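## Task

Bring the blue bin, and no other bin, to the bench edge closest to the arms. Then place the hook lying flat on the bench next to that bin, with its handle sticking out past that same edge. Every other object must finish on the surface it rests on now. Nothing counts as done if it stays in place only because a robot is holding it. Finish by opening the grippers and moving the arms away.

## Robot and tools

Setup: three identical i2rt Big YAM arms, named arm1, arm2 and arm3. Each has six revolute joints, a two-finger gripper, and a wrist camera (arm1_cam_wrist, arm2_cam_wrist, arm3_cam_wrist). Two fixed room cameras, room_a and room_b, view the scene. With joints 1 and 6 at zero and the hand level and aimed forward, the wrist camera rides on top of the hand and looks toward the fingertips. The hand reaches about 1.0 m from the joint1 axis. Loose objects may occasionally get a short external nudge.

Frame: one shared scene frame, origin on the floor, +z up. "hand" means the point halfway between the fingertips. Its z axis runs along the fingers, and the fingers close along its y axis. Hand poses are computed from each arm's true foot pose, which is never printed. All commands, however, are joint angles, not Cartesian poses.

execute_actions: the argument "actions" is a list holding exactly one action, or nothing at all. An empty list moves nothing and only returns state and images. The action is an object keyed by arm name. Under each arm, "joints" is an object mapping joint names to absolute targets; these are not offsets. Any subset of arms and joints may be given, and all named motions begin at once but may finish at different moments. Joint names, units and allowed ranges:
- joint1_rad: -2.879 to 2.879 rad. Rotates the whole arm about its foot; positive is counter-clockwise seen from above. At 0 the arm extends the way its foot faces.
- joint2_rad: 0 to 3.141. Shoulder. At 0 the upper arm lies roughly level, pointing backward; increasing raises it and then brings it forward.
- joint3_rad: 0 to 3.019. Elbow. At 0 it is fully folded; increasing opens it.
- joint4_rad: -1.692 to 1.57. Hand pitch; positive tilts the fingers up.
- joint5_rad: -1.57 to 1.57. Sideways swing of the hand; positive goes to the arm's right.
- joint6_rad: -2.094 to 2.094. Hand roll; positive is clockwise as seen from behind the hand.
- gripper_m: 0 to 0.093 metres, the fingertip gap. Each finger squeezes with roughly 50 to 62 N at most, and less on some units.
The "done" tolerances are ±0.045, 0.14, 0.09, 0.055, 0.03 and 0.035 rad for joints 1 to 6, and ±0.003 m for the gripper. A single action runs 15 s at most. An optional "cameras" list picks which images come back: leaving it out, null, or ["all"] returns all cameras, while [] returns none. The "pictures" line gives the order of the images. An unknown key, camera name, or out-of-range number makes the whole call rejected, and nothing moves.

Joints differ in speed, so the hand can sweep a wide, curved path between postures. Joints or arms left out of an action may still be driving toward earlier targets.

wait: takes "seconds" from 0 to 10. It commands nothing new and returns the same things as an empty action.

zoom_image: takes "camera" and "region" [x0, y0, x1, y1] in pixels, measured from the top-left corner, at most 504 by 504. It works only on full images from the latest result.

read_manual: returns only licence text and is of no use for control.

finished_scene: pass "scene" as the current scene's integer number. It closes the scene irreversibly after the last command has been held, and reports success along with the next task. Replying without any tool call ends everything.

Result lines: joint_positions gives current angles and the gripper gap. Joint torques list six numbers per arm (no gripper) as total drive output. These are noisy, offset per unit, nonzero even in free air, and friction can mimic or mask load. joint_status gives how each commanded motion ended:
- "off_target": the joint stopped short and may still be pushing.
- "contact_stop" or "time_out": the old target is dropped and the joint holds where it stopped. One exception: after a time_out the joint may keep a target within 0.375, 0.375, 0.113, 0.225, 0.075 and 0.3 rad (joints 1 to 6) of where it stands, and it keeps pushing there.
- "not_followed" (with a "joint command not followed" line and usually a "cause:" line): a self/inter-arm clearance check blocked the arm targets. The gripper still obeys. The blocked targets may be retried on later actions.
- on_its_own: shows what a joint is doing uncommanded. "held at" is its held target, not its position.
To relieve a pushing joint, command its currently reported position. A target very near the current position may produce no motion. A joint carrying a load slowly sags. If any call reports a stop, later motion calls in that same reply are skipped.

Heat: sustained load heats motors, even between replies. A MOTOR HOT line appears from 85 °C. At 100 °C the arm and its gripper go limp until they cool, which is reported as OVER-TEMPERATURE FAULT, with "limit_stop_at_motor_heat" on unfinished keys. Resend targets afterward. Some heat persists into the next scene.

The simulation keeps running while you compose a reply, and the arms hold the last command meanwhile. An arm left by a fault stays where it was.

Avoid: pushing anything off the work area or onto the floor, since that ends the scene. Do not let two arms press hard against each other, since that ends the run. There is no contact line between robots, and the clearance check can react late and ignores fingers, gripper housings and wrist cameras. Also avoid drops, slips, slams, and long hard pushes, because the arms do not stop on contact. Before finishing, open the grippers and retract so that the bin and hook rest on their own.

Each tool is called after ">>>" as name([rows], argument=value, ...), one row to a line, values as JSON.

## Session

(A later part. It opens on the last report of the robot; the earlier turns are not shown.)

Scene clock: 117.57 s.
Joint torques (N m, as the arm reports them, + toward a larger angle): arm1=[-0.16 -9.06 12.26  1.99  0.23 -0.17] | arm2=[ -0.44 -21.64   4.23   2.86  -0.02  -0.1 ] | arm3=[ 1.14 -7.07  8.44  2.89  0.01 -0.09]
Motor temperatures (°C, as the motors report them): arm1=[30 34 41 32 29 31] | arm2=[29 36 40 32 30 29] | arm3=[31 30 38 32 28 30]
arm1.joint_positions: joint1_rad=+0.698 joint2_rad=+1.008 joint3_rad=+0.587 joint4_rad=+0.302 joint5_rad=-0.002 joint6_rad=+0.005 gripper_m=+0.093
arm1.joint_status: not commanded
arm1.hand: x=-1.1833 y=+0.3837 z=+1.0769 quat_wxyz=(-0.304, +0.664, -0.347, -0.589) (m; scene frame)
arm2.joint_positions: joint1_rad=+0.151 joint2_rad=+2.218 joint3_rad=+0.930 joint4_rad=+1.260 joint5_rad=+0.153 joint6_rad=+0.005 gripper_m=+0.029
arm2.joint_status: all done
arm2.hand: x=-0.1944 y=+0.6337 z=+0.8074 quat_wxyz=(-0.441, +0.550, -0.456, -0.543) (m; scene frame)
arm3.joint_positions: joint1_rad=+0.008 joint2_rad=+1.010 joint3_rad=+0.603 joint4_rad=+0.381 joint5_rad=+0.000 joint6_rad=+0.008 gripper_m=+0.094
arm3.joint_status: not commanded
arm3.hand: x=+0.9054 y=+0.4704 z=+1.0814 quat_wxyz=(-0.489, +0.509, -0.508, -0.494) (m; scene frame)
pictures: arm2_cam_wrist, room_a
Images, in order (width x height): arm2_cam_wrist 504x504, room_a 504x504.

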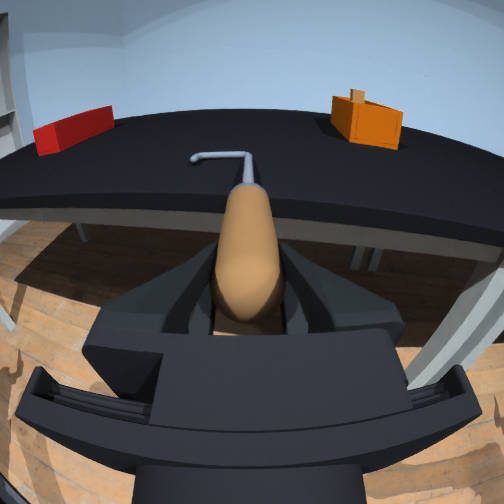

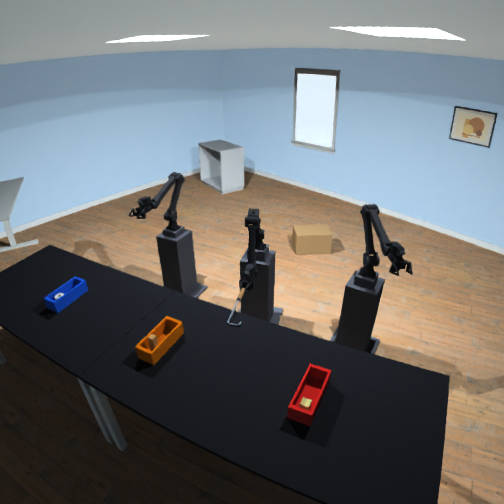

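>>> execute_actions([
  {"arm2":{"joints":{"joint1_rad":-0.6,"joint5_rad":-0.1}},"arm3":{"joints":{"joint1_rad":-0.5,"joint6_rad":1.57}}},
], cameras=["arm2_cam_wrist"])

>>> execute_actions([
  {"arm2":{"joints":{"joint1_rad":-0.72,"joint5_rad":-0.32,"joint3_rad":1.22,"joint4_rad":1.15}}},
], cameras=[])

>>> execute_actions([
  {"arm2":{"joints":{"joint1_rad":-0.82,"joint5_rad":-0.53,"joint2_rad":2.31,"joint3_rad":1.52,"joint4_rad":0.95}}},
], cameras=[])

>>> execute_actions([
  {"arm2":{"joints":{"joint1_rad":-0.895,"joint5_rad":-0.70,"joint2_rad":2.46,"joint3_rad":1.80,"joint4_rad":0.80}}},
], cameras=["arm2_cam_wrist","room_a"])

Scene clock: 129.17 s.
Joint torques (N m, as the arm reports them, + toward a larger angle): arm1=[ 0.02 -8.95 12.41  1.97  0.16 -0.18] | arm2=[ -0.82 -21.65   4.22   2.76   0.03  -0.08] | arm3=[ 0.8  -6.94  8.38  2.88 -0.02 -0.06]
Motor temperatures (°C, as the motors report them): arm1=[30 34 41 32 29 31] | arm2=[29 35 38 32 30 29] | arm3=[31 30 38 32 28 30]
arm1.joint_positions: joint1_rad=+0.698 joint2_rad=+1.008 joint3_rad=+0.587 joint4_rad=+0.302 joint5_rad=-0.002 joint6_rad=+0.005 gripper_m=+0.093
arm1.joint_status: not commanded
arm1.hand: x=-1.1833 y=+0.3837 z=+1.0769 quat_wxyz=(-0.304, +0.664, -0.347, -0.589) (m; scene frame)
arm2.joint_positions: joint1_rad=-0.598 joint2_rad=+2.218 joint3_rad=+0.930 joint4_rad=+1.262 joint5_rad=-0.098 joint6_rad=+0.004 gripper_m=+0.029
arm2.joint_status: all done
arm2.hand: x=+0.2448 y=+0.6195 z=+0.8035 quat_wxyz=(-0.559, +0.419, -0.580, -0.419) (m; scene frame)
arm3.joint_positions: joint1_rad=-0.492 joint2_rad=+1.010 joint3_rad=+0.603 joint4_rad=+0.381 joint5_rad=+0.000 joint6_rad=+1.562 gripper_m=+0.094
arm3.joint_status: all done
arm3.hand: x=+1.1332 y=+0.4134 z=+1.0828 quat_wxyz=(-0.176, -0.170, -0.698, -0.673) (m; scene frame)
pictures: arm2_cam_wrist
Images, in order (width x height): arm2_cam_wrist 504x504.

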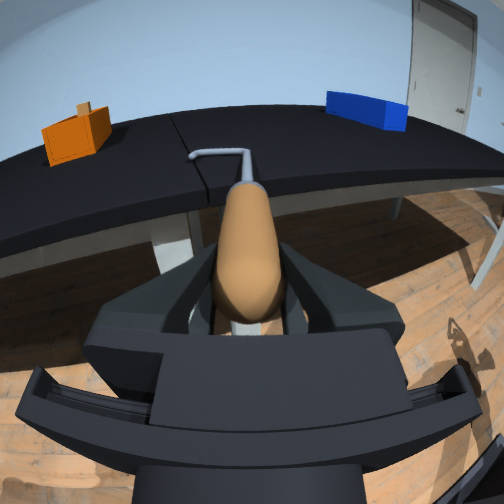

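Scene clock: 130.33 s.
Joint torques (N m, as the arm reports them, + toward a larger angle): arm1=[-0.48 -8.97 12.39  1.77  0.25 -0.18] | arm2=[  0.08 -24.53   8.32   2.52  -0.01  -0.09] | arm3=[ 0.86 -7.25  8.41  2.85 -0.02 -0.01]
Motor temperatures (°C, as the motors report them): arm1=[30 34 41 32 29 31] | arm2=[29 35 39 32 30 29] | arm3=[31 30 38 32 28 30]
arm1.joint_positions: joint1_rad=+0.698 joint2_rad=+1.008 joint3_rad=+0.587 joint4_rad=+0.302 joint5_rad=-0.002 joint6_rad=+0.005 gripper_m=+0.093
arm1.joint_status: not commanded
arm1.hand: x=-1.1833 y=+0.3837 z=+1.0769 quat_wxyz=(-0.304, +0.664, -0.347, -0.589) (m; scene frame)
arm2.joint_positions: joint1_rad=-0.728 joint2_rad=+2.222 joint3_rad=+1.175 joint4_rad=+1.135 joint5_rad=-0.316 joint6_rad=+0.004 gripper_m=+0.029
arm2.joint_status: all done
arm2.hand: x=+0.3296 y=+0.6678 z=+0.8651 quat_wxyz=(-0.577, +0.428, -0.523, -0.459) (m; scene frame)
arm3.joint_positions: joint1_rad=-0.492 joint2_rad=+1.010 joint3_rad=+0.603 joint4_rad=+0.381 joint5_rad=+0.000 joint6_rad=+1.562 gripper_m=+0.094
arm3.joint_status: not commanded
arm3.hand: x=+1.1332 y=+0.4134 z=+1.0828 quat_wxyz=(-0.176, -0.170, -0.698, -0.673) (m; scene frame)
pictures: none
No camera images: the call's "cameras" was empty. Leave "cameras" out to get every camera's image.

Scene clock: 131.37 s.
Joint torques (N m, as the arm reports them, + toward a larger angle): arm1=[-0.21 -9.35 12.45  1.91  0.24 -0.17] | arm2=[  0.32 -27.02  10.5    2.45  -0.01  -0.11] | arm3=[ 0.85 -7.14  8.41  2.82 -0.02 -0.02]
Motor temperatures (°C, as the motors report them): arm1=[30 34 41 32 29 31] | arm2=[29 35 39 32 30 29] | arm3=[31 30 38 32 28 30]
arm1.joint_positions: joint1_rad=+0.698 joint2_rad=+1.008 joint3_rad=+0.587 joint4_rad=+0.302 joint5_rad=-0.002 joint6_rad=+0.005 gripper_m=+0.093
arm1.joint_status: not commanded
arm1.hand: x=-1.1833 y=+0.3837 z=+1.0769 quat_wxyz=(-0.304, +0.664, -0.347, -0.589) (m; scene frame)
arm2.joint_positions: joint1_rad=-0.829 joint2_rad=+2.332 joint3_rad=+1.460 joint4_rad=+0.937 joint5_rad=-0.527 joint6_rad=+0.008 gripper_m=+0.029
arm2.joint_status: all done
arm2.hand: x=+0.4079 y=+0.7053 z=+0.8633 quat_wxyz=(-0.544, +0.463, -0.506, -0.483) (m; scene frame)
arm3.joint_positions: joint1_rad=-0.492 joint2_rad=+1.010 joint3_rad=+0.603 joint4_rad=+0.381 joint5_rad=+0.000 joint6_rad=+1.562 gripper_m=+0.094
arm3.joint_status: not commanded
arm3.hand: x=+1.1332 y=+0.4134 z=+1.0828 quat_wxyz=(-0.176, -0.170, -0.698, -0.673) (m; scene frame)
pictures: none
No camera images: the call's "cameras" was empty. Leave "cameras" out to get every camera's image.

Scene clock: 132.47 s.
Joint torques (N m, as the arm reports them, + toward a larger angle): arm1=[-0.18 -8.91 12.41  1.94  0.18 -0.19] | arm2=[  0.03 -29.8   11.4    2.07   0.09  -0.12] | arm3=[ 0.9  -7.14  8.41  2.8  -0.02 -0.01]
Motor temperatures (°C, as the motors report them): arm1=[30 34 41 32 29 31] | arm2=[29 36 39 32 30 29] | arm3=[31 30 38 32 28 30]
arm1.joint_positions: joint1_rad=+0.698 joint2_rad=+1.008 joint3_rad=+0.587 joint4_rad=+0.302 joint5_rad=-0.002 joint6_rad=+0.005 gripper_m=+0.093
arm1.joint_status: not commanded
arm1.hand: x=-1.1833 y=+0.3837 z=+1.0769 quat_wxyz=(-0.304, +0.664, -0.347, -0.589) (m; scene frame)
arm2.joint_positions: joint1_rad=-0.900 joint2_rad=+2.481 joint3_rad=+1.737 joint4_rad=+0.794 joint5_rad=-0.699 joint6_rad=+0.008 gripper_m=+0.029
arm2.joint_status: all done
arm2.hand: x=+0.4688 y=+0.7281 z=+0.8441 quat_wxyz=(-0.515, +0.492, -0.486, -0.506) (m; scene frame)
arm3.joint_positions: joint1_rad=-0.492 joint2_rad=+1.010 joint3_rad=+0.603 joint4_rad=+0.381 joint5_rad=+0.000 joint6_rad=+1.562 gripper_m=+0.094
arm3.joint_status: not commanded
arm3.hand: x=+1.1332 y=+0.4134 z=+1.0828 quat_wxyz=(-0.176, -0.170, -0.698, -0.673) (m; scene frame)
pictures: arm2_cam_wrist, room_a
Images, in order (width x height): arm2_cam_wrist 504x504, room_a 504x504.

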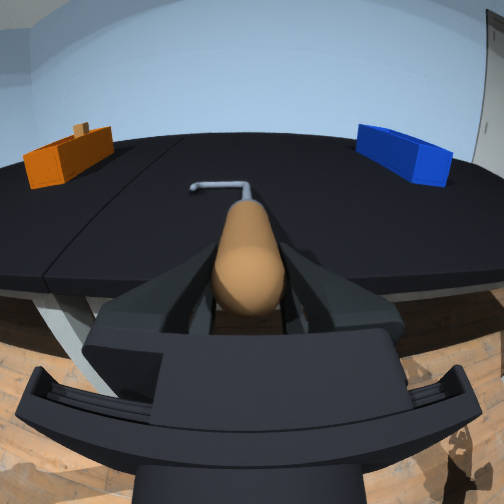

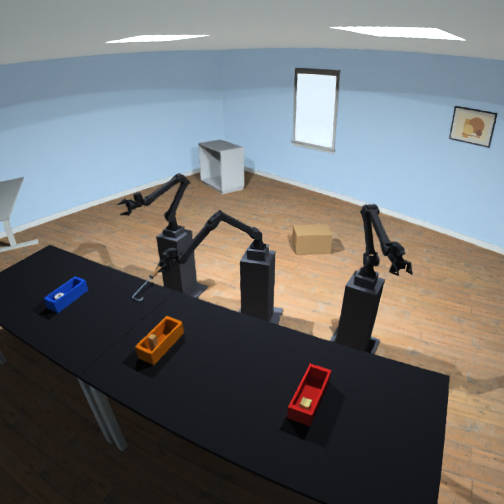

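>>> execute_actions([
  {"arm2":{"joints":{"joint2_rad":2.53,"joint3_rad":1.83}}},
], cameras=["arm2_cam_wrist"])

Scene clock: 136.93 s.
Joint torques (N m, as the arm reports them, + toward a larger angle): arm1=[-0.04 -9.12 12.43  1.97  0.18 -0.16] | arm2=[ -0.1  -28.73  10.59   2.08   0.1   -0.12] | arm3=[ 0.94 -6.85  8.44  2.88 -0.03 -0.01]
Motor temperatures (°C, as the motors report them): arm1=[30 33 41 32 29 31] | arm2=[29 36 40 32 30 29] | arm3=[31 30 38 32 28 30]
arm1.joint_positions: joint1_rad=+0.698 joint2_rad=+1.008 joint3_rad=+0.587 joint4_rad=+0.302 joint5_rad=-0.002 joint6_rad=+0.005 gripper_m=+0.093
arm1.joint_status: not commanded
arm1.hand: x=-1.1833 y=+0.3837 z=+1.0769 quat_wxyz=(-0.304, +0.664, -0.347, -0.589) (m; scene frame)
arm2.joint_positions: joint1_rad=-0.900 joint2_rad=+2.542 joint3_rad=+1.776 joint4_rad=+0.794 joint5_rad=-0.699 joint6_rad=+0.008 gripper_m=+0.029
arm2.joint_status: all done
arm2.hand: x=+0.4715 y=+0.7318 z=+0.8123 quat_wxyz=(-0.507, +0.493, -0.494, -0.505) (m; scene frame)
arm3.joint_positions: joint1_rad=-0.492 joint2_rad=+1.010 joint3_rad=+0.603 joint4_rad=+0.381 joint5_rad=+0.000 joint6_rad=+1.562 gripper_m=+0.094
arm3.joint_status: not commanded
arm3.hand: x=+1.1332 y=+0.4134 z=+1.0828 quat_wxyz=(-0.176, -0.170, -0.698, -0.673) (m; scene frame)
pictures: arm2_cam_wrist
Images, in order (width x height): arm2_cam_wrist 504x504.

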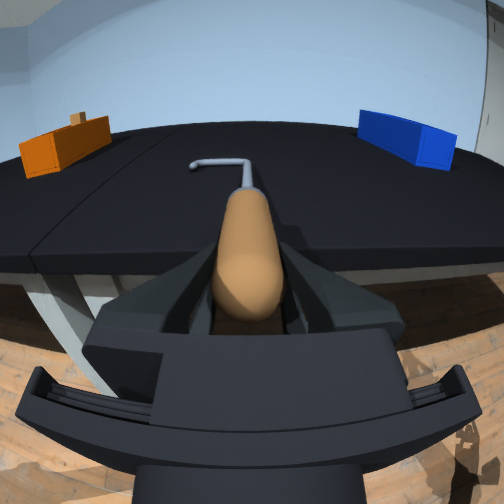

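>>> execute_actions([
  {"arm2":{"joints":{"joint4_rad":0.745}}},
], cameras=[])

>>> execute_actions([
  {"arm2":{"joints":{"gripper_m":0.093}}},
], cameras=["arm2_cam_wrist"])

>>> execute_actions([
  {"arm2":{"joints":{"joint2_rad":2.1}}},
], cameras=["room_a"])

Scene clock: 140.90 s.
Joint torques (N m, as the arm reports them, + toward a larger angle): arm1=[-0.33 -9.04 12.41  1.94  0.2  -0.15] | arm2=[ -0.14 -28.7   10.63   1.47   0.07  -0.12] | arm3=[ 0.91 -6.91  8.41  2.86 -0.02 -0.02]
Motor temperatures (°C, as the motors report them): arm1=[30 33 41 32 29 31] | arm2=[29 36 40 32 30 29] | arm3=[31 30 38 32 28 30]
arm1.joint_positions: joint1_rad=+0.698 joint2_rad=+1.008 joint3_rad=+0.587 joint4_rad=+0.302 joint5_rad=-0.002 joint6_rad=+0.005 gripper_m=+0.093
arm1.joint_status: not commanded
arm1.hand: x=-1.1833 y=+0.3837 z=+1.0769 quat_wxyz=(-0.304, +0.664, -0.347, -0.589) (m; scene frame)
arm2.joint_positions: joint1_rad=-0.900 joint2_rad=+2.542 joint3_rad=+1.776 joint4_rad=+0.753 joint5_rad=-0.699 joint6_rad=+0.008 gripper_m=+0.029
arm2.joint_status: all done
arm2.hand: x=+0.4714 y=+0.7319 z=+0.8039 quat_wxyz=(-0.493, +0.494, -0.509, -0.504) (m; scene frame)
arm3.joint_positions: joint1_rad=-0.492 joint2_rad=+1.010 joint3_rad=+0.603 joint4_rad=+0.381 joint5_rad=+0.000 joint6_rad=+1.562 gripper_m=+0.094
arm3.joint_status: not commanded
arm3.hand: x=+1.1332 y=+0.4134 z=+1.0828 quat_wxyz=(-0.176, -0.170, -0.698, -0.673) (m; scene frame)
pictures: none
No camera images: the call's "cameras" was empty. Leave "cameras" out to get every camera's image.

Scene clock: 141.60 s.
Joint torques (N m, as the arm reports them, + toward a larger angle): arm1=[ 0.   -9.49 12.28  1.81  0.22 -0.19] | arm2=[  0.25 -28.93  10.55   1.59   0.07  -0.12] | arm3=[ 0.76 -7.12  8.4   2.77 -0.01 -0.03]
Motor temperatures (°C, as the motors report them): arm1=[30 33 41 32 29 31] | arm2=[29 36 40 32 30 29] | arm3=[31 30 38 32 28 30]
arm1.joint_positions: joint1_rad=+0.698 joint2_rad=+1.008 joint3_rad=+0.587 joint4_rad=+0.302 joint5_rad=-0.002 joint6_rad=+0.005 gripper_m=+0.093
arm1.joint_status: not commanded
arm1.hand: x=-1.1833 y=+0.3837 z=+1.0769 quat_wxyz=(-0.304, +0.664, -0.347, -0.589) (m; scene frame)
arm2.joint_positions: joint1_rad=-0.900 joint2_rad=+2.542 joint3_rad=+1.777 joint4_rad=+0.751 joint5_rad=-0.699 joint6_rad=+0.008 gripper_m=+0.093
arm2.joint_status: all done
arm2.hand: x=+0.4716 y=+0.7321 z=+0.8041 quat_wxyz=(-0.492, +0.494, -0.509, -0.504) (m; scene frame)
arm3.joint_positions: joint1_rad=-0.492 joint2_rad=+1.010 joint3_rad=+0.603 joint4_rad=+0.381 joint5_rad=+0.000 joint6_rad=+1.562 gripper_m=+0.094
arm3.joint_status: not commanded
arm3.hand: x=+1.1332 y=+0.4134 z=+1.0828 quat_wxyz=(-0.176, -0.170, -0.698, -0.673) (m; scene frame)
pictures: arm2_cam_wrist
Images, in order (width x height): arm2_cam_wrist 504x504.

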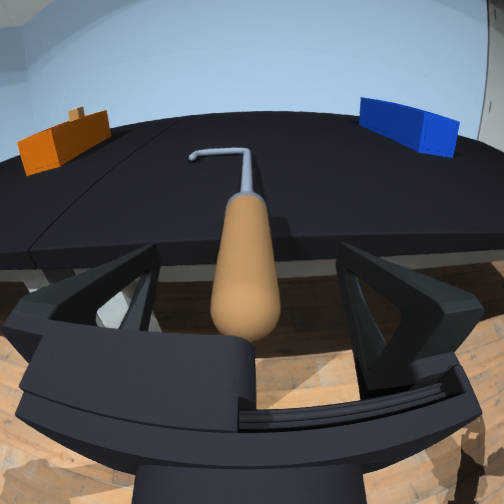

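Scene clock: 143.30 s.
Joint torques (N m, as the arm reports them, + toward a larger angle): arm1=[-0.63 -9.2  12.24  1.92  0.24 -0.2 ] | arm2=[ -0.03 -27.7    9.68   1.44   0.23  -0.1 ] | arm3=[ 1.01 -7.01  8.5   2.85  0.   -0.03]
Motor temperatures (°C, as the motors report them): arm1=[30 33 41 32 29 31] | arm2=[29 36 40 32 30 29] | arm3=[31 30 38 32 28 30]
arm1.joint_positions: joint1_rad=+0.698 joint2_rad=+1.008 joint3_rad=+0.587 joint4_rad=+0.302 joint5_rad=-0.002 joint6_rad=+0.005 gripper_m=+0.093
arm1.joint_status: not commanded
arm1.hand: x=-1.1833 y=+0.3837 z=+1.0769 quat_wxyz=(-0.304, +0.664, -0.347, -0.589) (m; scene frame)
arm2.joint_positions: joint1_rad=-0.900 joint2_rad=+2.119 joint3_rad=+1.812 joint4_rad=+0.747 joint5_rad=-0.699 joint6_rad=+0.008 gripper_m=+0.093
arm2.joint_status: all done
arm2.hand: x=+0.4580 y=+0.7103 z=+1.1737 quat_wxyz=(-0.640, +0.469, -0.339, -0.506) (m; scene frame)
arm3.joint_positions: joint1_rad=-0.492 joint2_rad=+1.010 joint3_rad=+0.603 joint4_rad=+0.381 joint5_rad=+0.000 joint6_rad=+1.562 gripper_m=+0.094
arm3.joint_status: not commanded
arm3.hand: x=+1.1332 y=+0.4134 z=+1.0828 quat_wxyz=(-0.176, -0.170, -0.698, -0.673) (m; scene frame)
pictures: room_a
Images, in order (width x height): room_a 504x504.

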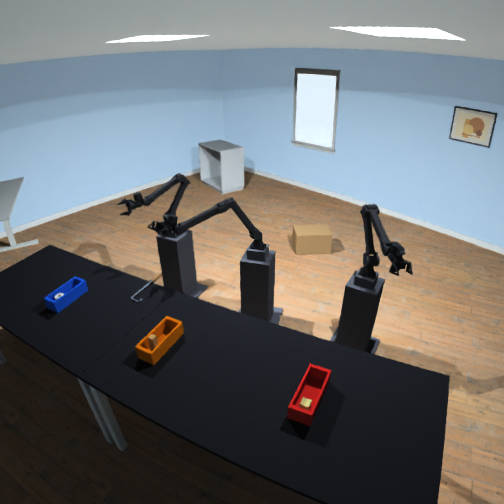

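>>> execute_actions([
  {"arm2":{"joints":{"joint1_rad":0.2,"joint2_rad":1.0,"joint3_rad":0.6,"joint4_rad":0.3,"joint5_rad":0}},"arm3":{"joints":{"joint1_rad":0.1,"joint2_rad":1.6,"joint3_rad":1.52,"joint4_rad":0.92,"joint5_rad":0.73}}},
], cameras=[])

>>> execute_actions([
  {"arm3":{"joints":{"joint1_rad":0.73,"joint2_rad":2.0}}},
], cameras=[])

>>> execute_actions([
  {"arm3":{"joints":{"joint2_rad":2.365}}},
], cameras=["arm3_cam_wrist","room_b"])

Scene clock: 154.37 s.
Joint torques (N m, as the arm reports them, + toward a larger angle): arm1=[ 0.26 -9.1  12.33  1.79  0.23 -0.15] | arm2=[-0.68 -9.26  9.92  1.98  0.18 -0.1 ] | arm3=[  0.96 -16.79  12.84   1.64  -0.26   0.01]
Motor temperatures (°C, as the motors report them): arm1=[30 33 41 32 29 31] | arm2=[29 37 40 32 30 29] | arm3=[31 30 39 32 28 30]
arm1.joint_positions: joint1_rad=+0.698 joint2_rad=+1.008 joint3_rad=+0.587 joint4_rad=+0.302 joint5_rad=-0.002 joint6_rad=+0.005 gripper_m=+0.093
arm1.joint_status: not commanded
arm1.hand: x=-1.1833 y=+0.3837 z=+1.0769 quat_wxyz=(-0.304, +0.664, -0.347, -0.589) (m; scene frame)
arm2.joint_positions: joint1_rad=+0.201 joint2_rad=+1.012 joint3_rad=+0.581 joint4_rad=+0.300 joint5_rad=-0.002 joint6_rad=+0.005 gripper_m=+0.093
arm2.joint_status: all done
arm2.hand: x=-0.1752 y=+0.4405 z=+1.0842 quat_wxyz=(-0.362, +0.622, -0.418, -0.555) (m; scene frame)
arm3.joint_positions: joint1_rad=+0.108 joint2_rad=+1.606 joint3_rad=+1.469 joint4_rad=+0.909 joint5_rad=+0.728 joint6_rad=+1.563 gripper_m=+0.094
arm3.joint_status: all done
arm3.hand: x=+0.9544 y=+0.6333 z=+1.3459 quat_wxyz=(-0.098, -0.304, -0.385, -0.866) (m; scene frame)
pictures: none
No camera images: the call's "cameras" was empty. Leave "cameras" out to get every camera's image.

Scene clock: 156.00 s.
Joint torques (N m, as the arm reports them, + toward a larger angle): arm1=[-0.55 -9.33 12.34  1.82  0.21 -0.18] | arm2=[-0.69 -8.74  9.82  2.    0.17 -0.1 ] | arm3=[  1.6  -22.42  10.17   1.96  -0.15  -0.05]
Motor temperatures (°C, as the motors report them): arm1=[30 33 41 32 29 31] | arm2=[29 36 40 32 30 29] | arm3=[31 30 39 32 28 30]
arm1.joint_positions: joint1_rad=+0.698 joint2_rad=+1.008 joint3_rad=+0.587 joint4_rad=+0.302 joint5_rad=-0.002 joint6_rad=+0.005 gripper_m=+0.093
arm1.joint_status: not commanded
arm1.hand: x=-1.1833 y=+0.3837 z=+1.0769 quat_wxyz=(-0.304, +0.664, -0.347, -0.589) (m; scene frame)
arm2.joint_positions: joint1_rad=+0.201 joint2_rad=+1.012 joint3_rad=+0.581 joint4_rad=+0.300 joint5_rad=-0.002 joint6_rad=+0.005 gripper_m=+0.093
arm2.joint_status: not commanded
arm2.hand: x=-0.1752 y=+0.4405 z=+1.0842 quat_wxyz=(-0.362, +0.622, -0.418, -0.555) (m; scene frame)
arm3.joint_positions: joint1_rad=+0.733 joint2_rad=+2.006 joint3_rad=+1.491 joint4_rad=+0.911 joint5_rad=+0.729 joint6_rad=+1.565 gripper_m=+0.094
arm3.joint_status: all done
arm3.hand: x=+0.4846 y=+0.6403 z=+1.0836 quat_wxyz=(+0.089, -0.089, -0.593, -0.795) (m; scene frame)
pictures: none
No camera images: the call's "cameras" was empty. Leave "cameras" out to get every camera's image.

Scene clock: 157.50 s.
Joint torques (N m, as the arm reports them, + toward a larger angle): arm1=[-0.53 -9.48 12.31  1.86  0.21 -0.15] | arm2=[-0.8  -8.86  9.85  1.99  0.18 -0.1 ] | arm3=[  1.25 -25.35   8.34   2.1    0.01  -0.06]
Motor temperatures (°C, as the motors report them): arm1=[30 33 41 32 29 31] | arm2=[29 36 40 32 30 29] | arm3=[31 30 39 32 28 30]
arm1.joint_positions: joint1_rad=+0.698 joint2_rad=+1.008 joint3_rad=+0.587 joint4_rad=+0.302 joint5_rad=-0.002 joint6_rad=+0.005 gripper_m=+0.093
arm1.joint_status: not commanded
arm1.hand: x=-1.1833 y=+0.3837 z=+1.0769 quat_wxyz=(-0.304, +0.664, -0.347, -0.589) (m; scene frame)
arm2.joint_positions: joint1_rad=+0.201 joint2_rad=+1.012 joint3_rad=+0.581 joint4_rad=+0.300 joint5_rad=-0.002 joint6_rad=+0.005 gripper_m=+0.093
arm2.joint_status: not commanded
arm2.hand: x=-0.1752 y=+0.4405 z=+1.0842 quat_wxyz=(-0.362, +0.622, -0.418, -0.555) (m; scene frame)
arm3.joint_positions: joint1_rad=+0.733 joint2_rad=+2.377 joint3_rad=+1.493 joint4_rad=+0.913 joint5_rad=+0.729 joint6_rad=+1.565 gripper_m=+0.094
arm3.joint_status: all done
arm3.hand: x=+0.4695 y=+0.6562 z=+0.8026 quat_wxyz=(+0.004, -0.003, -0.702, -0.712) (m; scene frame)
pictures: arm3_cam_wrist, room_b
Images, in order (width x height): arm3_cam_wrist 504x504, room_b 504x504.

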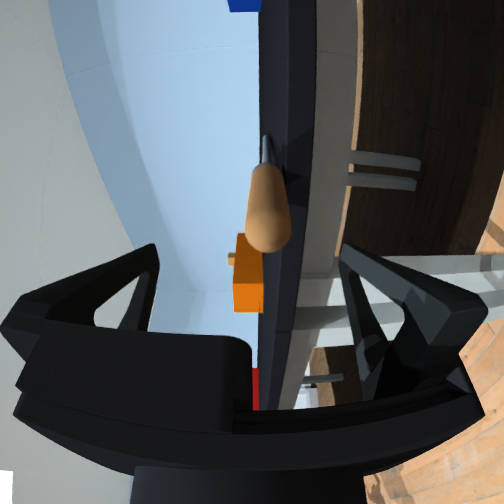

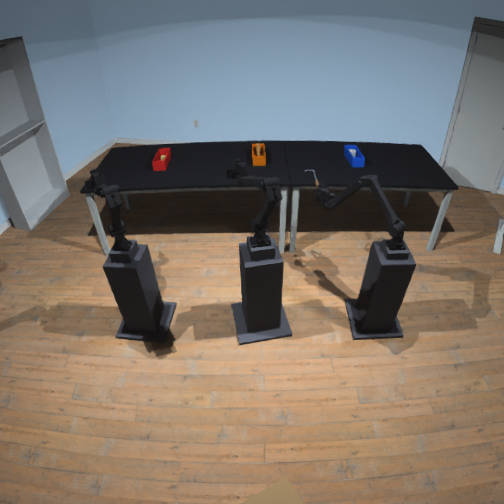

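>>> execute_actions([
  {"arm3":{"joints":{"joint1_rad":0.70,"joint2_rad":2.42,"joint3_rad":1.66,"joint4_rad":0.84,"joint5_rad":0.69}}},
], cameras=[])

>>> execute_actions([
  {"arm3":{"joints":{"joint1_rad":0.665,"joint2_rad":2.495,"joint3_rad":1.80,"joint4_rad":0.765,"joint5_rad":0.655}}},
], cameras=["arm3_cam_wrist","room_b"])

>>> zoom_image(camera="room_b", region=[280,130,400,220])

Scene clock: 168.67 s.
Joint torques (N m, as the arm reports them, + toward a larger angle): arm1=[-0.42 -8.68 12.4   1.86  0.2  -0.14] | arm2=[-0.84 -8.85  9.84  2.    0.17 -0.1 ] | arm3=[  0.68 -26.13  10.56   1.56  -0.1   -0.06]
Motor temperatures (°C, as the motors report them): arm1=[30 33 41 32 29 31] | arm2=[29 35 41 32 29 29] | arm3=[31 31 39 32 28 30]
arm1.joint_positions: joint1_rad=+0.698 joint2_rad=+1.008 joint3_rad=+0.587 joint4_rad=+0.302 joint5_rad=-0.002 joint6_rad=+0.005 gripper_m=+0.093
arm1.joint_status: not commanded
arm1.hand: x=-1.1833 y=+0.3837 z=+1.0769 quat_wxyz=(-0.304, +0.664, -0.347, -0.589) (m; scene frame)
arm2.joint_positions: joint1_rad=+0.201 joint2_rad=+1.012 joint3_rad=+0.581 joint4_rad=+0.300 joint5_rad=-0.002 joint6_rad=+0.005 gripper_m=+0.093
arm2.joint_status: not commanded
arm2.hand: x=-0.1752 y=+0.4405 z=+1.0842 quat_wxyz=(-0.362, +0.622, -0.418, -0.555) (m; scene frame)
arm3.joint_positions: joint1_rad=+0.708 joint2_rad=+2.431 joint3_rad=+1.614 joint4_rad=+0.845 joint5_rad=+0.692 joint6_rad=+1.565 gripper_m=+0.094
arm3.joint_status: all done
arm3.hand: x=+0.4599 y=+0.6894 z=+0.8013 quat_wxyz=(+0.008, +0.002, -0.702, -0.712) (m; scene frame)
pictures: none
No camera images: the call's "cameras" was empty. Leave "cameras" out to get every camera's image.

Scene clock: 169.60 s.
Joint torques (N m, as the arm reports them, + toward a larger angle): arm1=[-0.18 -9.   12.44  1.93  0.26 -0.17] | arm2=[-0.66 -8.77  9.87  1.99  0.18 -0.11] | arm3=[  1.67 -26.78  11.22   1.71  -0.09  -0.05]
Motor temperatures (°C, as the motors report them): arm1=[30 33 41 32 29 31] | arm2=[29 35 41 32 29 29] | arm3=[31 31 39 32 28 30]
arm1.joint_positions: joint1_rad=+0.698 joint2_rad=+1.008 joint3_rad=+0.587 joint4_rad=+0.302 joint5_rad=-0.002 joint6_rad=+0.005 gripper_m=+0.093
arm1.joint_status: not commanded
arm1.hand: x=-1.1833 y=+0.3837 z=+1.0769 quat_wxyz=(-0.304, +0.664, -0.347, -0.589) (m; scene frame)
arm2.joint_positions: joint1_rad=+0.201 joint2_rad=+1.012 joint3_rad=+0.581 joint4_rad=+0.300 joint5_rad=-0.002 joint6_rad=+0.005 gripper_m=+0.093
arm2.joint_status: not commanded
arm2.hand: x=-0.1752 y=+0.4405 z=+1.0842 quat_wxyz=(-0.362, +0.622, -0.418, -0.555) (m; scene frame)
arm3.joint_positions: joint1_rad=+0.670 joint2_rad=+2.502 joint3_rad=+1.747 joint4_rad=+0.770 joint5_rad=+0.657 joint6_rad=+1.565 gripper_m=+0.094
arm3.joint_status: all done
arm3.hand: x=+0.4627 y=+0.7299 z=+0.7909 quat_wxyz=(+0.003, +0.004, -0.706, -0.708) (m; scene frame)
pictures: arm3_cam_wrist, room_b
Images, in order (width x height): arm3_cam_wrist 504x504, room_b 504x504.

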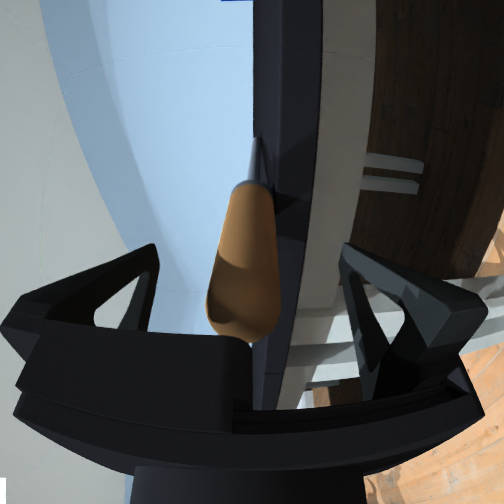

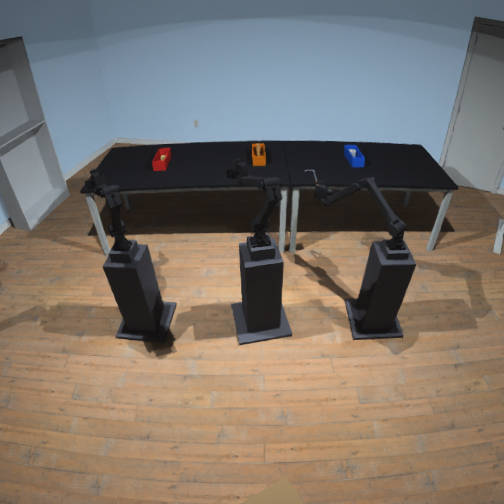

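Region (280, 130, 400, 220) of room_b's 504x504 image, scaled by 4.200, with more detail than that image has; it fills the top 378 rows of this view, and the rest is white.

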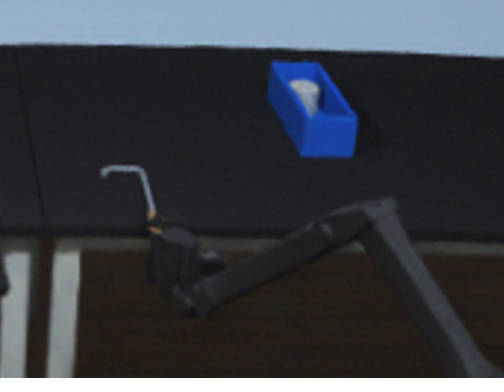

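>>> execute_actions([
  {"arm3":{"joints":{"gripper_m":0}}},
], cameras=["arm3_cam_wrist"])

>>> execute_actions([
  {"arm3":{"joints":{"joint2_rad":2.3,"joint4_rad":0.64}}},
], cameras=["arm3_cam_wrist","room_a"])

Scene clock: 174.30 s.
Joint torques (N m, as the arm reports them, + toward a larger angle): arm1=[-0.32 -8.97 12.35  1.88  0.19 -0.17] | arm2=[-0.73 -8.93  9.86  2.01  0.17 -0.1 ] | arm3=[  1.03 -26.82  11.02   1.74  -0.03  -0.06]
Motor temperatures (°C, as the motors report them): arm1=[30 33 41 32 29 31] | arm2=[29 35 41 32 29 29] | arm3=[31 32 39 32 28 30]
arm1.joint_positions: joint1_rad=+0.698 joint2_rad=+1.008 joint3_rad=+0.587 joint4_rad=+0.302 joint5_rad=-0.002 joint6_rad=+0.005 gripper_m=+0.093
arm1.joint_status: not commanded
arm1.hand: x=-1.1833 y=+0.3837 z=+1.0769 quat_wxyz=(-0.304, +0.664, -0.347, -0.589) (m; scene frame)
arm2.joint_positions: joint1_rad=+0.201 joint2_rad=+1.012 joint3_rad=+0.581 joint4_rad=+0.300 joint5_rad=-0.002 joint6_rad=+0.005 gripper_m=+0.093
arm2.joint_status: not commanded
arm2.hand: x=-0.1752 y=+0.4405 z=+1.0842 quat_wxyz=(-0.362, +0.622, -0.418, -0.555) (m; scene frame)
arm3.joint_positions: joint1_rad=+0.670 joint2_rad=+2.502 joint3_rad=+1.751 joint4_rad=+0.766 joint5_rad=+0.655 joint6_rad=+1.566 gripper_m=+0.029
arm3.joint_status: gripper_m off_target (ended at +0.029, target +0.000)
arm3.hand: x=+0.4617 y=+0.7307 z=+0.7919 quat_wxyz=(+0.004, +0.004, -0.706, -0.708) (m; scene frame)
pictures: arm3_cam_wrist
Images, in order (width x height): arm3_cam_wrist 504x504.

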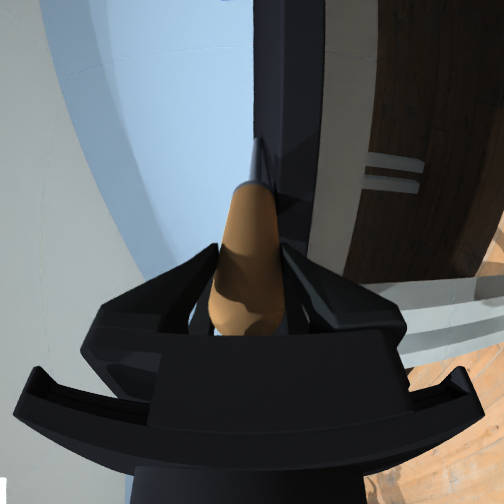

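Scene clock: 175.47 s.
Joint torques (N m, as the arm reports them, + toward a larger angle): arm1=[-0.23 -8.86 12.45  1.84  0.24 -0.19] | arm2=[-0.78 -8.91  9.81  2.    0.17 -0.1 ] | arm3=[  0.88 -30.44  11.85   2.75  -0.03  -0.14]
Motor temperatures (°C, as the motors report them): arm1=[30 33 41 32 29 31] | arm2=[29 35 41 32 29 29] | arm3=[31 32 40 32 28 30]
arm1.joint_positions: joint1_rad=+0.698 joint2_rad=+1.008 joint3_rad=+0.587 joint4_rad=+0.302 joint5_rad=-0.002 joint6_rad=+0.005 gripper_m=+0.093
arm1.joint_status: not commanded
arm1.hand: x=-1.1833 y=+0.3837 z=+1.0769 quat_wxyz=(-0.304, +0.664, -0.347, -0.589) (m; scene frame)
arm2.joint_positions: joint1_rad=+0.201 joint2_rad=+1.012 joint3_rad=+0.581 joint4_rad=+0.300 joint5_rad=-0.002 joint6_rad=+0.005 gripper_m=+0.093
arm2.joint_status: not commanded
arm2.hand: x=-0.1752 y=+0.4405 z=+1.0842 quat_wxyz=(-0.362, +0.622, -0.418, -0.555) (m; scene frame)
arm3.joint_positions: joint1_rad=+0.670 joint2_rad=+2.347 joint3_rad=+1.751 joint4_rad=+0.618 joint5_rad=+0.655 joint6_rad=+1.574 gripper_m=+0.029
arm3.joint_status: all done
arm3.hand: x=+0.4573 y=+0.7364 z=+0.8909 quat_wxyz=(+0.009, +0.000, -0.704, -0.710) (m; scene frame)
pictures: arm3_cam_wrist, room_a
Images, in order (width x height): arm3_cam_wrist 504x504, room_a 504x504.

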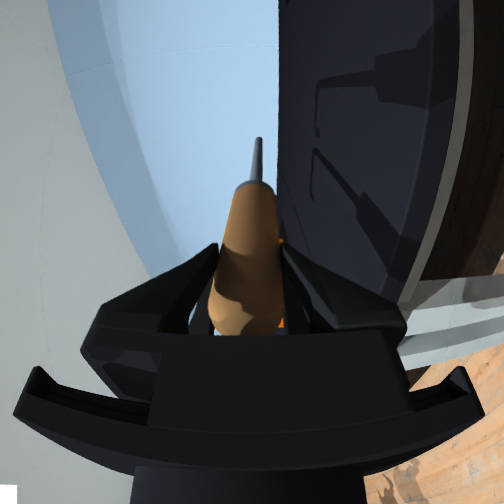

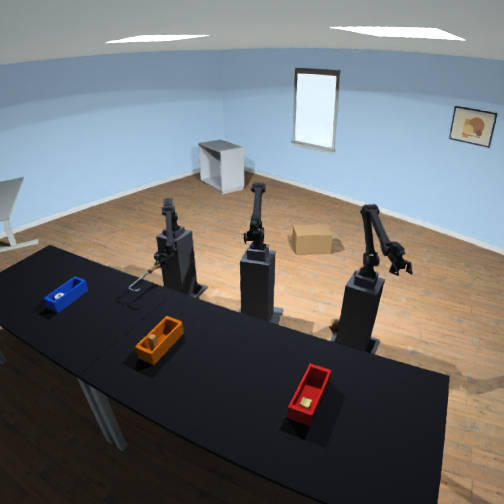

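>>> execute_actions([
  {"arm3":{"joints":{"joint2_rad":2.2,"joint1_rad":0.45,"joint5_rad":0.44}}},
], cameras=[])

>>> execute_actions([
  {"arm3":{"joints":{"joint1_rad":0.22,"joint5_rad":0.22}}},
], cameras=[])

>>> execute_actions([
  {"arm3":{"joints":{"joint1_rad":-0.01,"joint5_rad":0.0}}},
], cameras=["arm3_cam_wrist","room_a","room_b"])

>>> zoom_image(camera="room_a", region=[20,220,180,340])

>>> zoom_image(camera="room_b", region=[310,120,430,210])

Scene clock: 186.87 s.
Joint torques (N m, as the arm reports them, + toward a larger angle): arm1=[-0.09 -8.86 12.18  1.85  0.22 -0.16] | arm2=[-0.74 -8.81  9.86  2.03  0.17 -0.11] | arm3=[  1.4  -30.3   12.41   3.16  -0.06  -0.11]
Motor temperatures (°C, as the motors report them): arm1=[30 33 42 32 29 31] | arm2=[29 34 41 32 29 29] | arm3=[31 33 41 32 28 30]
arm1.joint_positions: joint1_rad=+0.698 joint2_rad=+1.008 joint3_rad=+0.587 joint4_rad=+0.302 joint5_rad=-0.002 joint6_rad=+0.005 gripper_m=+0.093
arm1.joint_status: not commanded
arm1.hand: x=-1.1833 y=+0.3837 z=+1.0769 quat_wxyz=(-0.304, +0.664, -0.347, -0.589) (m; scene frame)
arm2.joint_positions: joint1_rad=+0.201 joint2_rad=+1.012 joint3_rad=+0.581 joint4_rad=+0.300 joint5_rad=-0.002 joint6_rad=+0.005 gripper_m=+0.093
arm2.joint_status: not commanded
arm2.hand: x=-0.1752 y=+0.4405 z=+1.0842 quat_wxyz=(-0.362, +0.622, -0.418, -0.555) (m; scene frame)
arm3.joint_positions: joint1_rad=+0.453 joint2_rad=+2.254 joint3_rad=+1.751 joint4_rad=+0.610 joint5_rad=+0.441 joint6_rad=+1.572 gripper_m=+0.029
arm3.joint_status: all done
arm3.hand: x=+0.5925 y=+0.8159 z=+0.9696 quat_wxyz=(+0.019, -0.012, -0.675, -0.738) (m; scene frame)
pictures: none
No camera images: the call's "cameras" was empty. Leave "cameras" out to get every camera's image.

Scene clock: 188.70 s.
Joint torques (N m, as the arm reports them, + toward a larger angle): arm1=[-0.28 -9.13 12.33  1.91  0.25 -0.17] | arm2=[-0.69 -8.93  9.83  1.99  0.17 -0.09] | arm3=[  1.24 -30.89  12.33   3.12  -0.05  -0.1 ]
Motor temperatures (°C, as the motors report them): arm1=[30 33 42 32 29 31] | arm2=[29 34 41 32 29 29] | arm3=[31 33 41 32 28 30]
arm1.joint_positions: joint1_rad=+0.698 joint2_rad=+1.008 joint3_rad=+0.587 joint4_rad=+0.302 joint5_rad=-0.002 joint6_rad=+0.005 gripper_m=+0.093
arm1.joint_status: not commanded
arm1.hand: x=-1.1833 y=+0.3837 z=+1.0769 quat_wxyz=(-0.304, +0.664, -0.347, -0.589) (m; scene frame)
arm2.joint_positions: joint1_rad=+0.201 joint2_rad=+1.012 joint3_rad=+0.581 joint4_rad=+0.300 joint5_rad=-0.002 joint6_rad=+0.005 gripper_m=+0.093
arm2.joint_status: not commanded
arm2.hand: x=-0.1752 y=+0.4405 z=+1.0842 quat_wxyz=(-0.362, +0.622, -0.418, -0.555) (m; scene frame)
arm3.joint_positions: joint1_rad=+0.224 joint2_rad=+2.254 joint3_rad=+1.751 joint4_rad=+0.610 joint5_rad=+0.220 joint6_rad=+1.572 gripper_m=+0.029
arm3.joint_status: all done
arm3.hand: x=+0.7493 y=+0.8701 z=+0.9712 quat_wxyz=(+0.008, -0.006, -0.672, -0.741) (m; scene frame)
pictures: none
No camera images: the call's "cameras" was empty. Leave "cameras" out to get every camera's image.

Scene clock: 190.53 s.
Joint torques (N m, as the arm reports them, + toward a larger angle): arm1=[-0.05 -9.11 12.51  1.72  0.24 -0.17] | arm2=[-0.79 -8.82  9.87  1.98  0.17 -0.09] | arm3=[  1.59 -30.49  12.37   3.25  -0.01  -0.12]
Motor temperatures (°C, as the motors report them): arm1=[30 33 42 32 29 31] | arm2=[29 34 41 32 29 29] | arm3=[31 33 41 32 28 30]
arm1.joint_positions: joint1_rad=+0.698 joint2_rad=+1.008 joint3_rad=+0.587 joint4_rad=+0.302 joint5_rad=-0.002 joint6_rad=+0.005 gripper_m=+0.093
arm1.joint_status: not commanded
arm1.hand: x=-1.1833 y=+0.3837 z=+1.0769 quat_wxyz=(-0.304, +0.664, -0.347, -0.589) (m; scene frame)
arm2.joint_positions: joint1_rad=+0.201 joint2_rad=+1.012 joint3_rad=+0.581 joint4_rad=+0.300 joint5_rad=-0.002 joint6_rad=+0.005 gripper_m=+0.093
arm2.joint_status: not commanded
arm2.hand: x=-0.1752 y=+0.4405 z=+1.0842 quat_wxyz=(-0.362, +0.622, -0.418, -0.555) (m; scene frame)
arm3.joint_positions: joint1_rad=-0.005 joint2_rad=+2.254 joint3_rad=+1.751 joint4_rad=+0.610 joint5_rad=+0.000 joint6_rad=+1.572 gripper_m=+0.029
arm3.joint_status: all done
arm3.hand: x=+0.9148 y=+0.8877 z=+0.9722 quat_wxyz=(-0.004, -0.001, -0.671, -0.741) (m; scene frame)
pictures: arm3_cam_wrist, room_a, room_b
Images, in order (width x height): arm3_cam_wrist 504x504, room_a 504x504, room_b 504x504.

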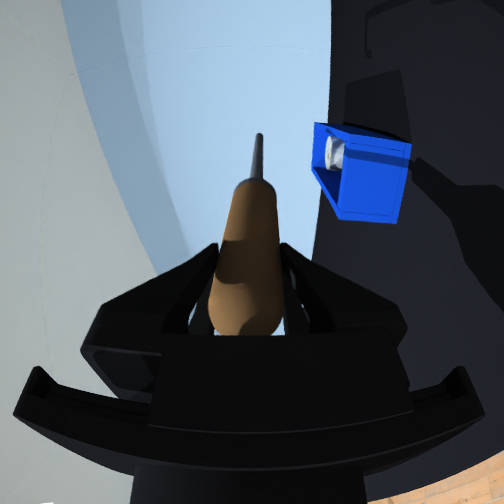

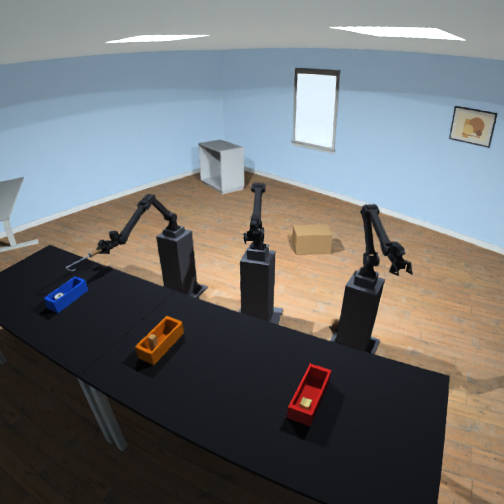

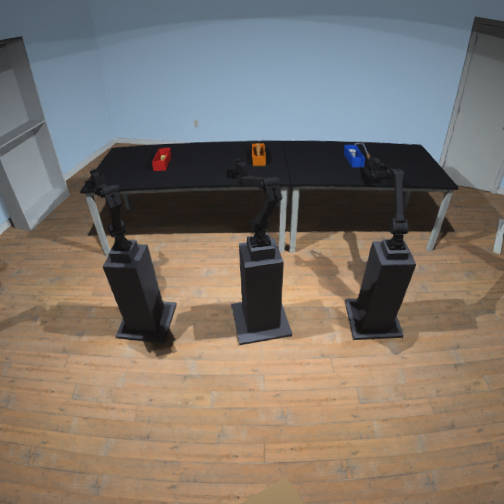

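Region (20, 220, 180, 340) of room_a's 504x504 image, scaled by 3.150, with more detail than that image has; it fills the top 378 rows of this view, and the rest is white.

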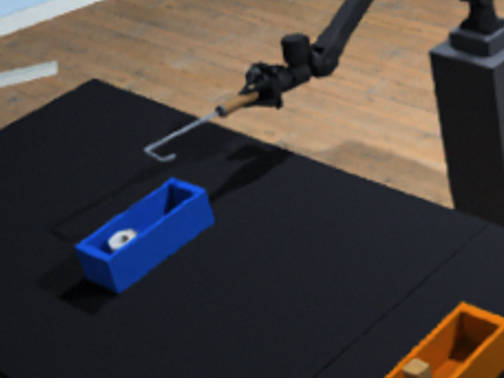

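Region (310, 120, 430, 210) of room_b's 504x504 image, scaled by 4.200, with more detail than that image has; it fills the top 378 rows of this view, and the rest is white.

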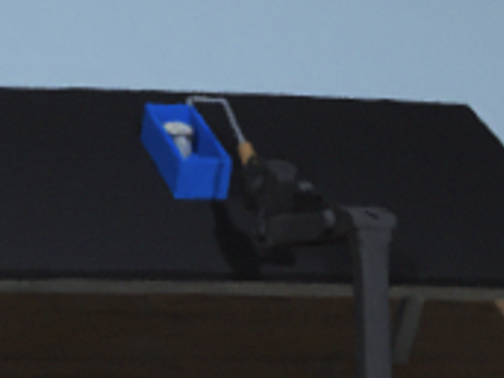

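>>> execute_actions([
  {"arm3":{"joints":{"joint2_rad":2.305}}},
], cameras=["arm3_cam_wrist","room_a"])

>>> zoom_image(camera="room_a", region=[20,220,180,340])

Scene clock: 196.83 s.
Joint torques (N m, as the arm reports them, + toward a larger angle): arm1=[-0.24 -8.9  12.32  1.89  0.26 -0.2 ] | arm2=[-0.72 -8.77  9.89  2.    0.17 -0.09] | arm3=[  0.98 -30.96  11.86   2.84  -0.01  -0.09]
Motor temperatures (°C, as the motors report them): arm1=[30 32 42 32 29 31] | arm2=[29 34 41 32 29 29] | arm3=[31 33 41 32 28 30]
arm1.joint_positions: joint1_rad=+0.698 joint2_rad=+1.008 joint3_rad=+0.587 joint4_rad=+0.302 joint5_rad=-0.002 joint6_rad=+0.005 gripper_m=+0.093
arm1.joint_status: not commanded
arm1.hand: x=-1.1833 y=+0.3837 z=+1.0769 quat_wxyz=(-0.304, +0.664, -0.347, -0.589) (m; scene frame)
arm2.joint_positions: joint1_rad=+0.201 joint2_rad=+1.012 joint3_rad=+0.581 joint4_rad=+0.300 joint5_rad=-0.002 joint6_rad=+0.005 gripper_m=+0.093
arm2.joint_status: not commanded
arm2.hand: x=-0.1752 y=+0.4405 z=+1.0842 quat_wxyz=(-0.362, +0.622, -0.418, -0.555) (m; scene frame)
arm3.joint_positions: joint1_rad=-0.005 joint2_rad=+2.361 joint3_rad=+1.751 joint4_rad=+0.621 joint5_rad=+0.000 joint6_rad=+1.569 gripper_m=+0.029
arm3.joint_status: all done
arm3.hand: x=+0.9152 y=+0.8919 z=+0.8810 quat_wxyz=(-0.004, +0.000, -0.706, -0.708) (m; scene frame)
pictures: arm3_cam_wrist, room_a
Images, in order (width x height): arm3_cam_wrist 504x504, room_a 504x504.

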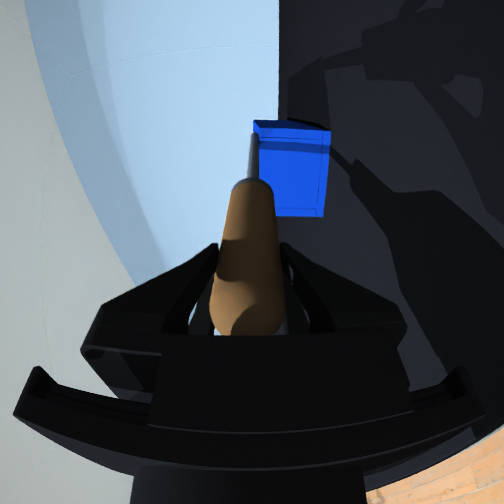

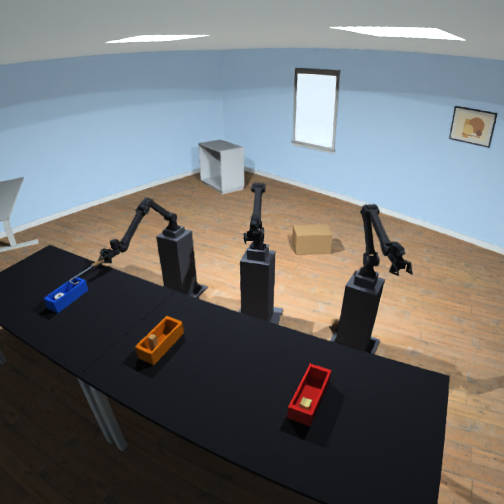

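Region (20, 220, 180, 340) of room_a's 504x504 image, scaled by 3.150, with more detail than that image has; it fills the top 378 rows of this view, and the rest is white.

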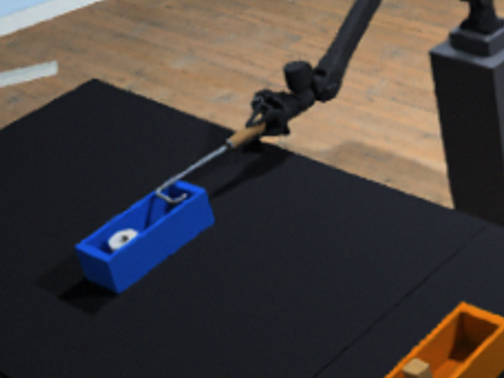

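>>> execute_actions([
  {"arm3":{"joints":{"joint3_rad":1.87,"joint4_rad":0.61}}},
], cameras=[])

>>> execute_actions([
  {"arm3":{"joints":{"joint2_rad":2.33,"joint6_rad":0.8}}},
], cameras=["arm3_cam_wrist","room_a"])

>>> zoom_image(camera="room_a", region=[35,250,125,320])

Scene clock: 206.83 s.
Joint torques (N m, as the arm reports them, + toward a larger angle): arm1=[-0.09 -8.96 12.5   1.86  0.2  -0.18] | arm2=[-0.75 -8.77  9.85  2.02  0.18 -0.11] | arm3=[  1.19 -31.16  15.84   3.12   0.    -0.07]
Motor temperatures (°C, as the motors report them): arm1=[30 32 42 32 29 31] | arm2=[29 34 41 32 29 29] | arm3=[31 34 42 32 28 30]
arm1.joint_positions: joint1_rad=+0.698 joint2_rad=+1.008 joint3_rad=+0.587 joint4_rad=+0.302 joint5_rad=-0.002 joint6_rad=+0.005 gripper_m=+0.093
arm1.joint_status: not commanded
arm1.hand: x=-1.1833 y=+0.3837 z=+1.0769 quat_wxyz=(-0.304, +0.664, -0.347, -0.589) (m; scene frame)
arm2.joint_positions: joint1_rad=+0.201 joint2_rad=+1.012 joint3_rad=+0.581 joint4_rad=+0.300 joint5_rad=-0.002 joint6_rad=+0.005 gripper_m=+0.093
arm2.joint_status: not commanded
arm2.hand: x=-0.1752 y=+0.4405 z=+1.0842 quat_wxyz=(-0.362, +0.622, -0.418, -0.555) (m; scene frame)
arm3.joint_positions: joint1_rad=-0.005 joint2_rad=+2.361 joint3_rad=+1.776 joint4_rad=+0.584 joint5_rad=+0.000 joint6_rad=+1.569 gripper_m=+0.029
arm3.joint_status: joint3_rad time_out (moved +0.025 of +0.119); the others done
arm3.on_its_own: joint3_rad reads +1.776 and still pushes toward +1.870 since a time_out
arm3.hand: x=+0.9152 y=+0.8973 z=+0.8858 quat_wxyz=(-0.004, +0.000, -0.710, -0.704) (m; scene frame)
pictures: none
No camera images: the call's "cameras" was empty. Leave "cameras" out to get every camera's image.

not run: a stop came earlier in this reply.

Region (35, 250, 125, 320) of room_a's 504x504 image, scaled by 5.600, with more detail than that image has.

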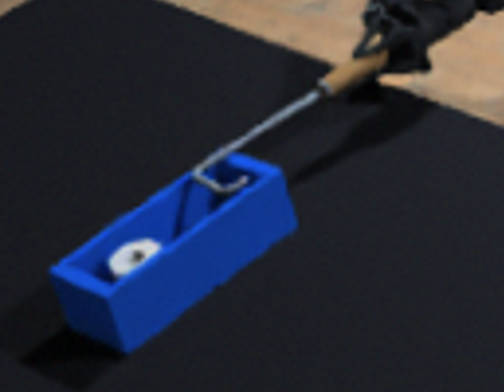

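>>> execute_actions([
  {"arm3":{"joints":{"joint6_rad":0.8,"joint1_rad":0.01}}},
], cameras=["arm3_cam_wrist","room_a"])

>>> zoom_image(camera="room_a", region=[35,250,125,320])

Scene clock: 212.83 s.
Joint torques (N m, as the arm reports them, + toward a larger angle): arm1=[-0.61 -9.17 12.34  2.08  0.2  -0.16] | arm2=[-0.7  -8.87  9.83  2.02  0.17 -0.1 ] | arm3=[  2.67 -31.48  15.79   3.14   0.    -0.1 ]
Motor temperatures (°C, as the motors report them): arm1=[30 32 42 32 29 31] | arm2=[29 34 41 32 29 29] | arm3=[31 34 44 32 28 30]
arm1.joint_positions: joint1_rad=+0.698 joint2_rad=+1.008 joint3_rad=+0.587 joint4_rad=+0.302 joint5_rad=-0.002 joint6_rad=+0.005 gripper_m=+0.093
arm1.joint_status: not commanded
arm1.hand: x=-1.1833 y=+0.3837 z=+1.0769 quat_wxyz=(-0.304, +0.664, -0.347, -0.589) (m; scene frame)
arm2.joint_positions: joint1_rad=+0.201 joint2_rad=+1.012 joint3_rad=+0.581 joint4_rad=+0.300 joint5_rad=-0.002 joint6_rad=+0.005 gripper_m=+0.093
arm2.joint_status: not commanded
arm2.hand: x=-0.1752 y=+0.4405 z=+1.0842 quat_wxyz=(-0.362, +0.622, -0.418, -0.555) (m; scene frame)
arm3.joint_positions: joint1_rad=-0.004 joint2_rad=+2.361 joint3_rad=+1.776 joint4_rad=+0.584 joint5_rad=+0.000 joint6_rad=+0.806 gripper_m=+0.029
arm3.joint_status: all done
arm3.on_its_own: joint3_rad reads +1.776 and still pushes toward +1.870 since a time_out
arm3.hand: x=+0.9145 y=+0.8973 z=+0.8858 quat_wxyz=(-0.266, +0.265, -0.659, -0.652) (m; scene frame)
pictures: arm3_cam_wrist, room_a
Images, in order (width x height): arm3_cam_wrist 504x504, room_a 504x504.

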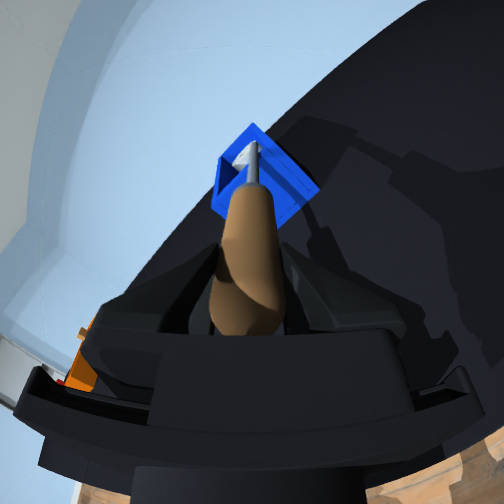

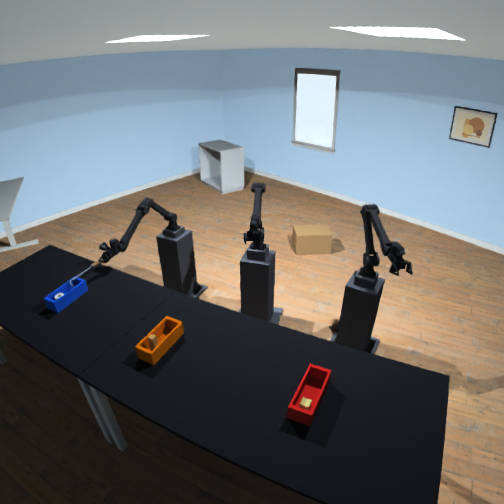

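Region (35, 250, 125, 320) of room_a's 504x504 image, scaled by 5.600, with more detail than that image has.

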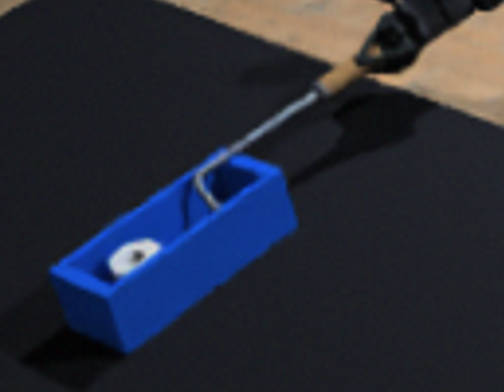

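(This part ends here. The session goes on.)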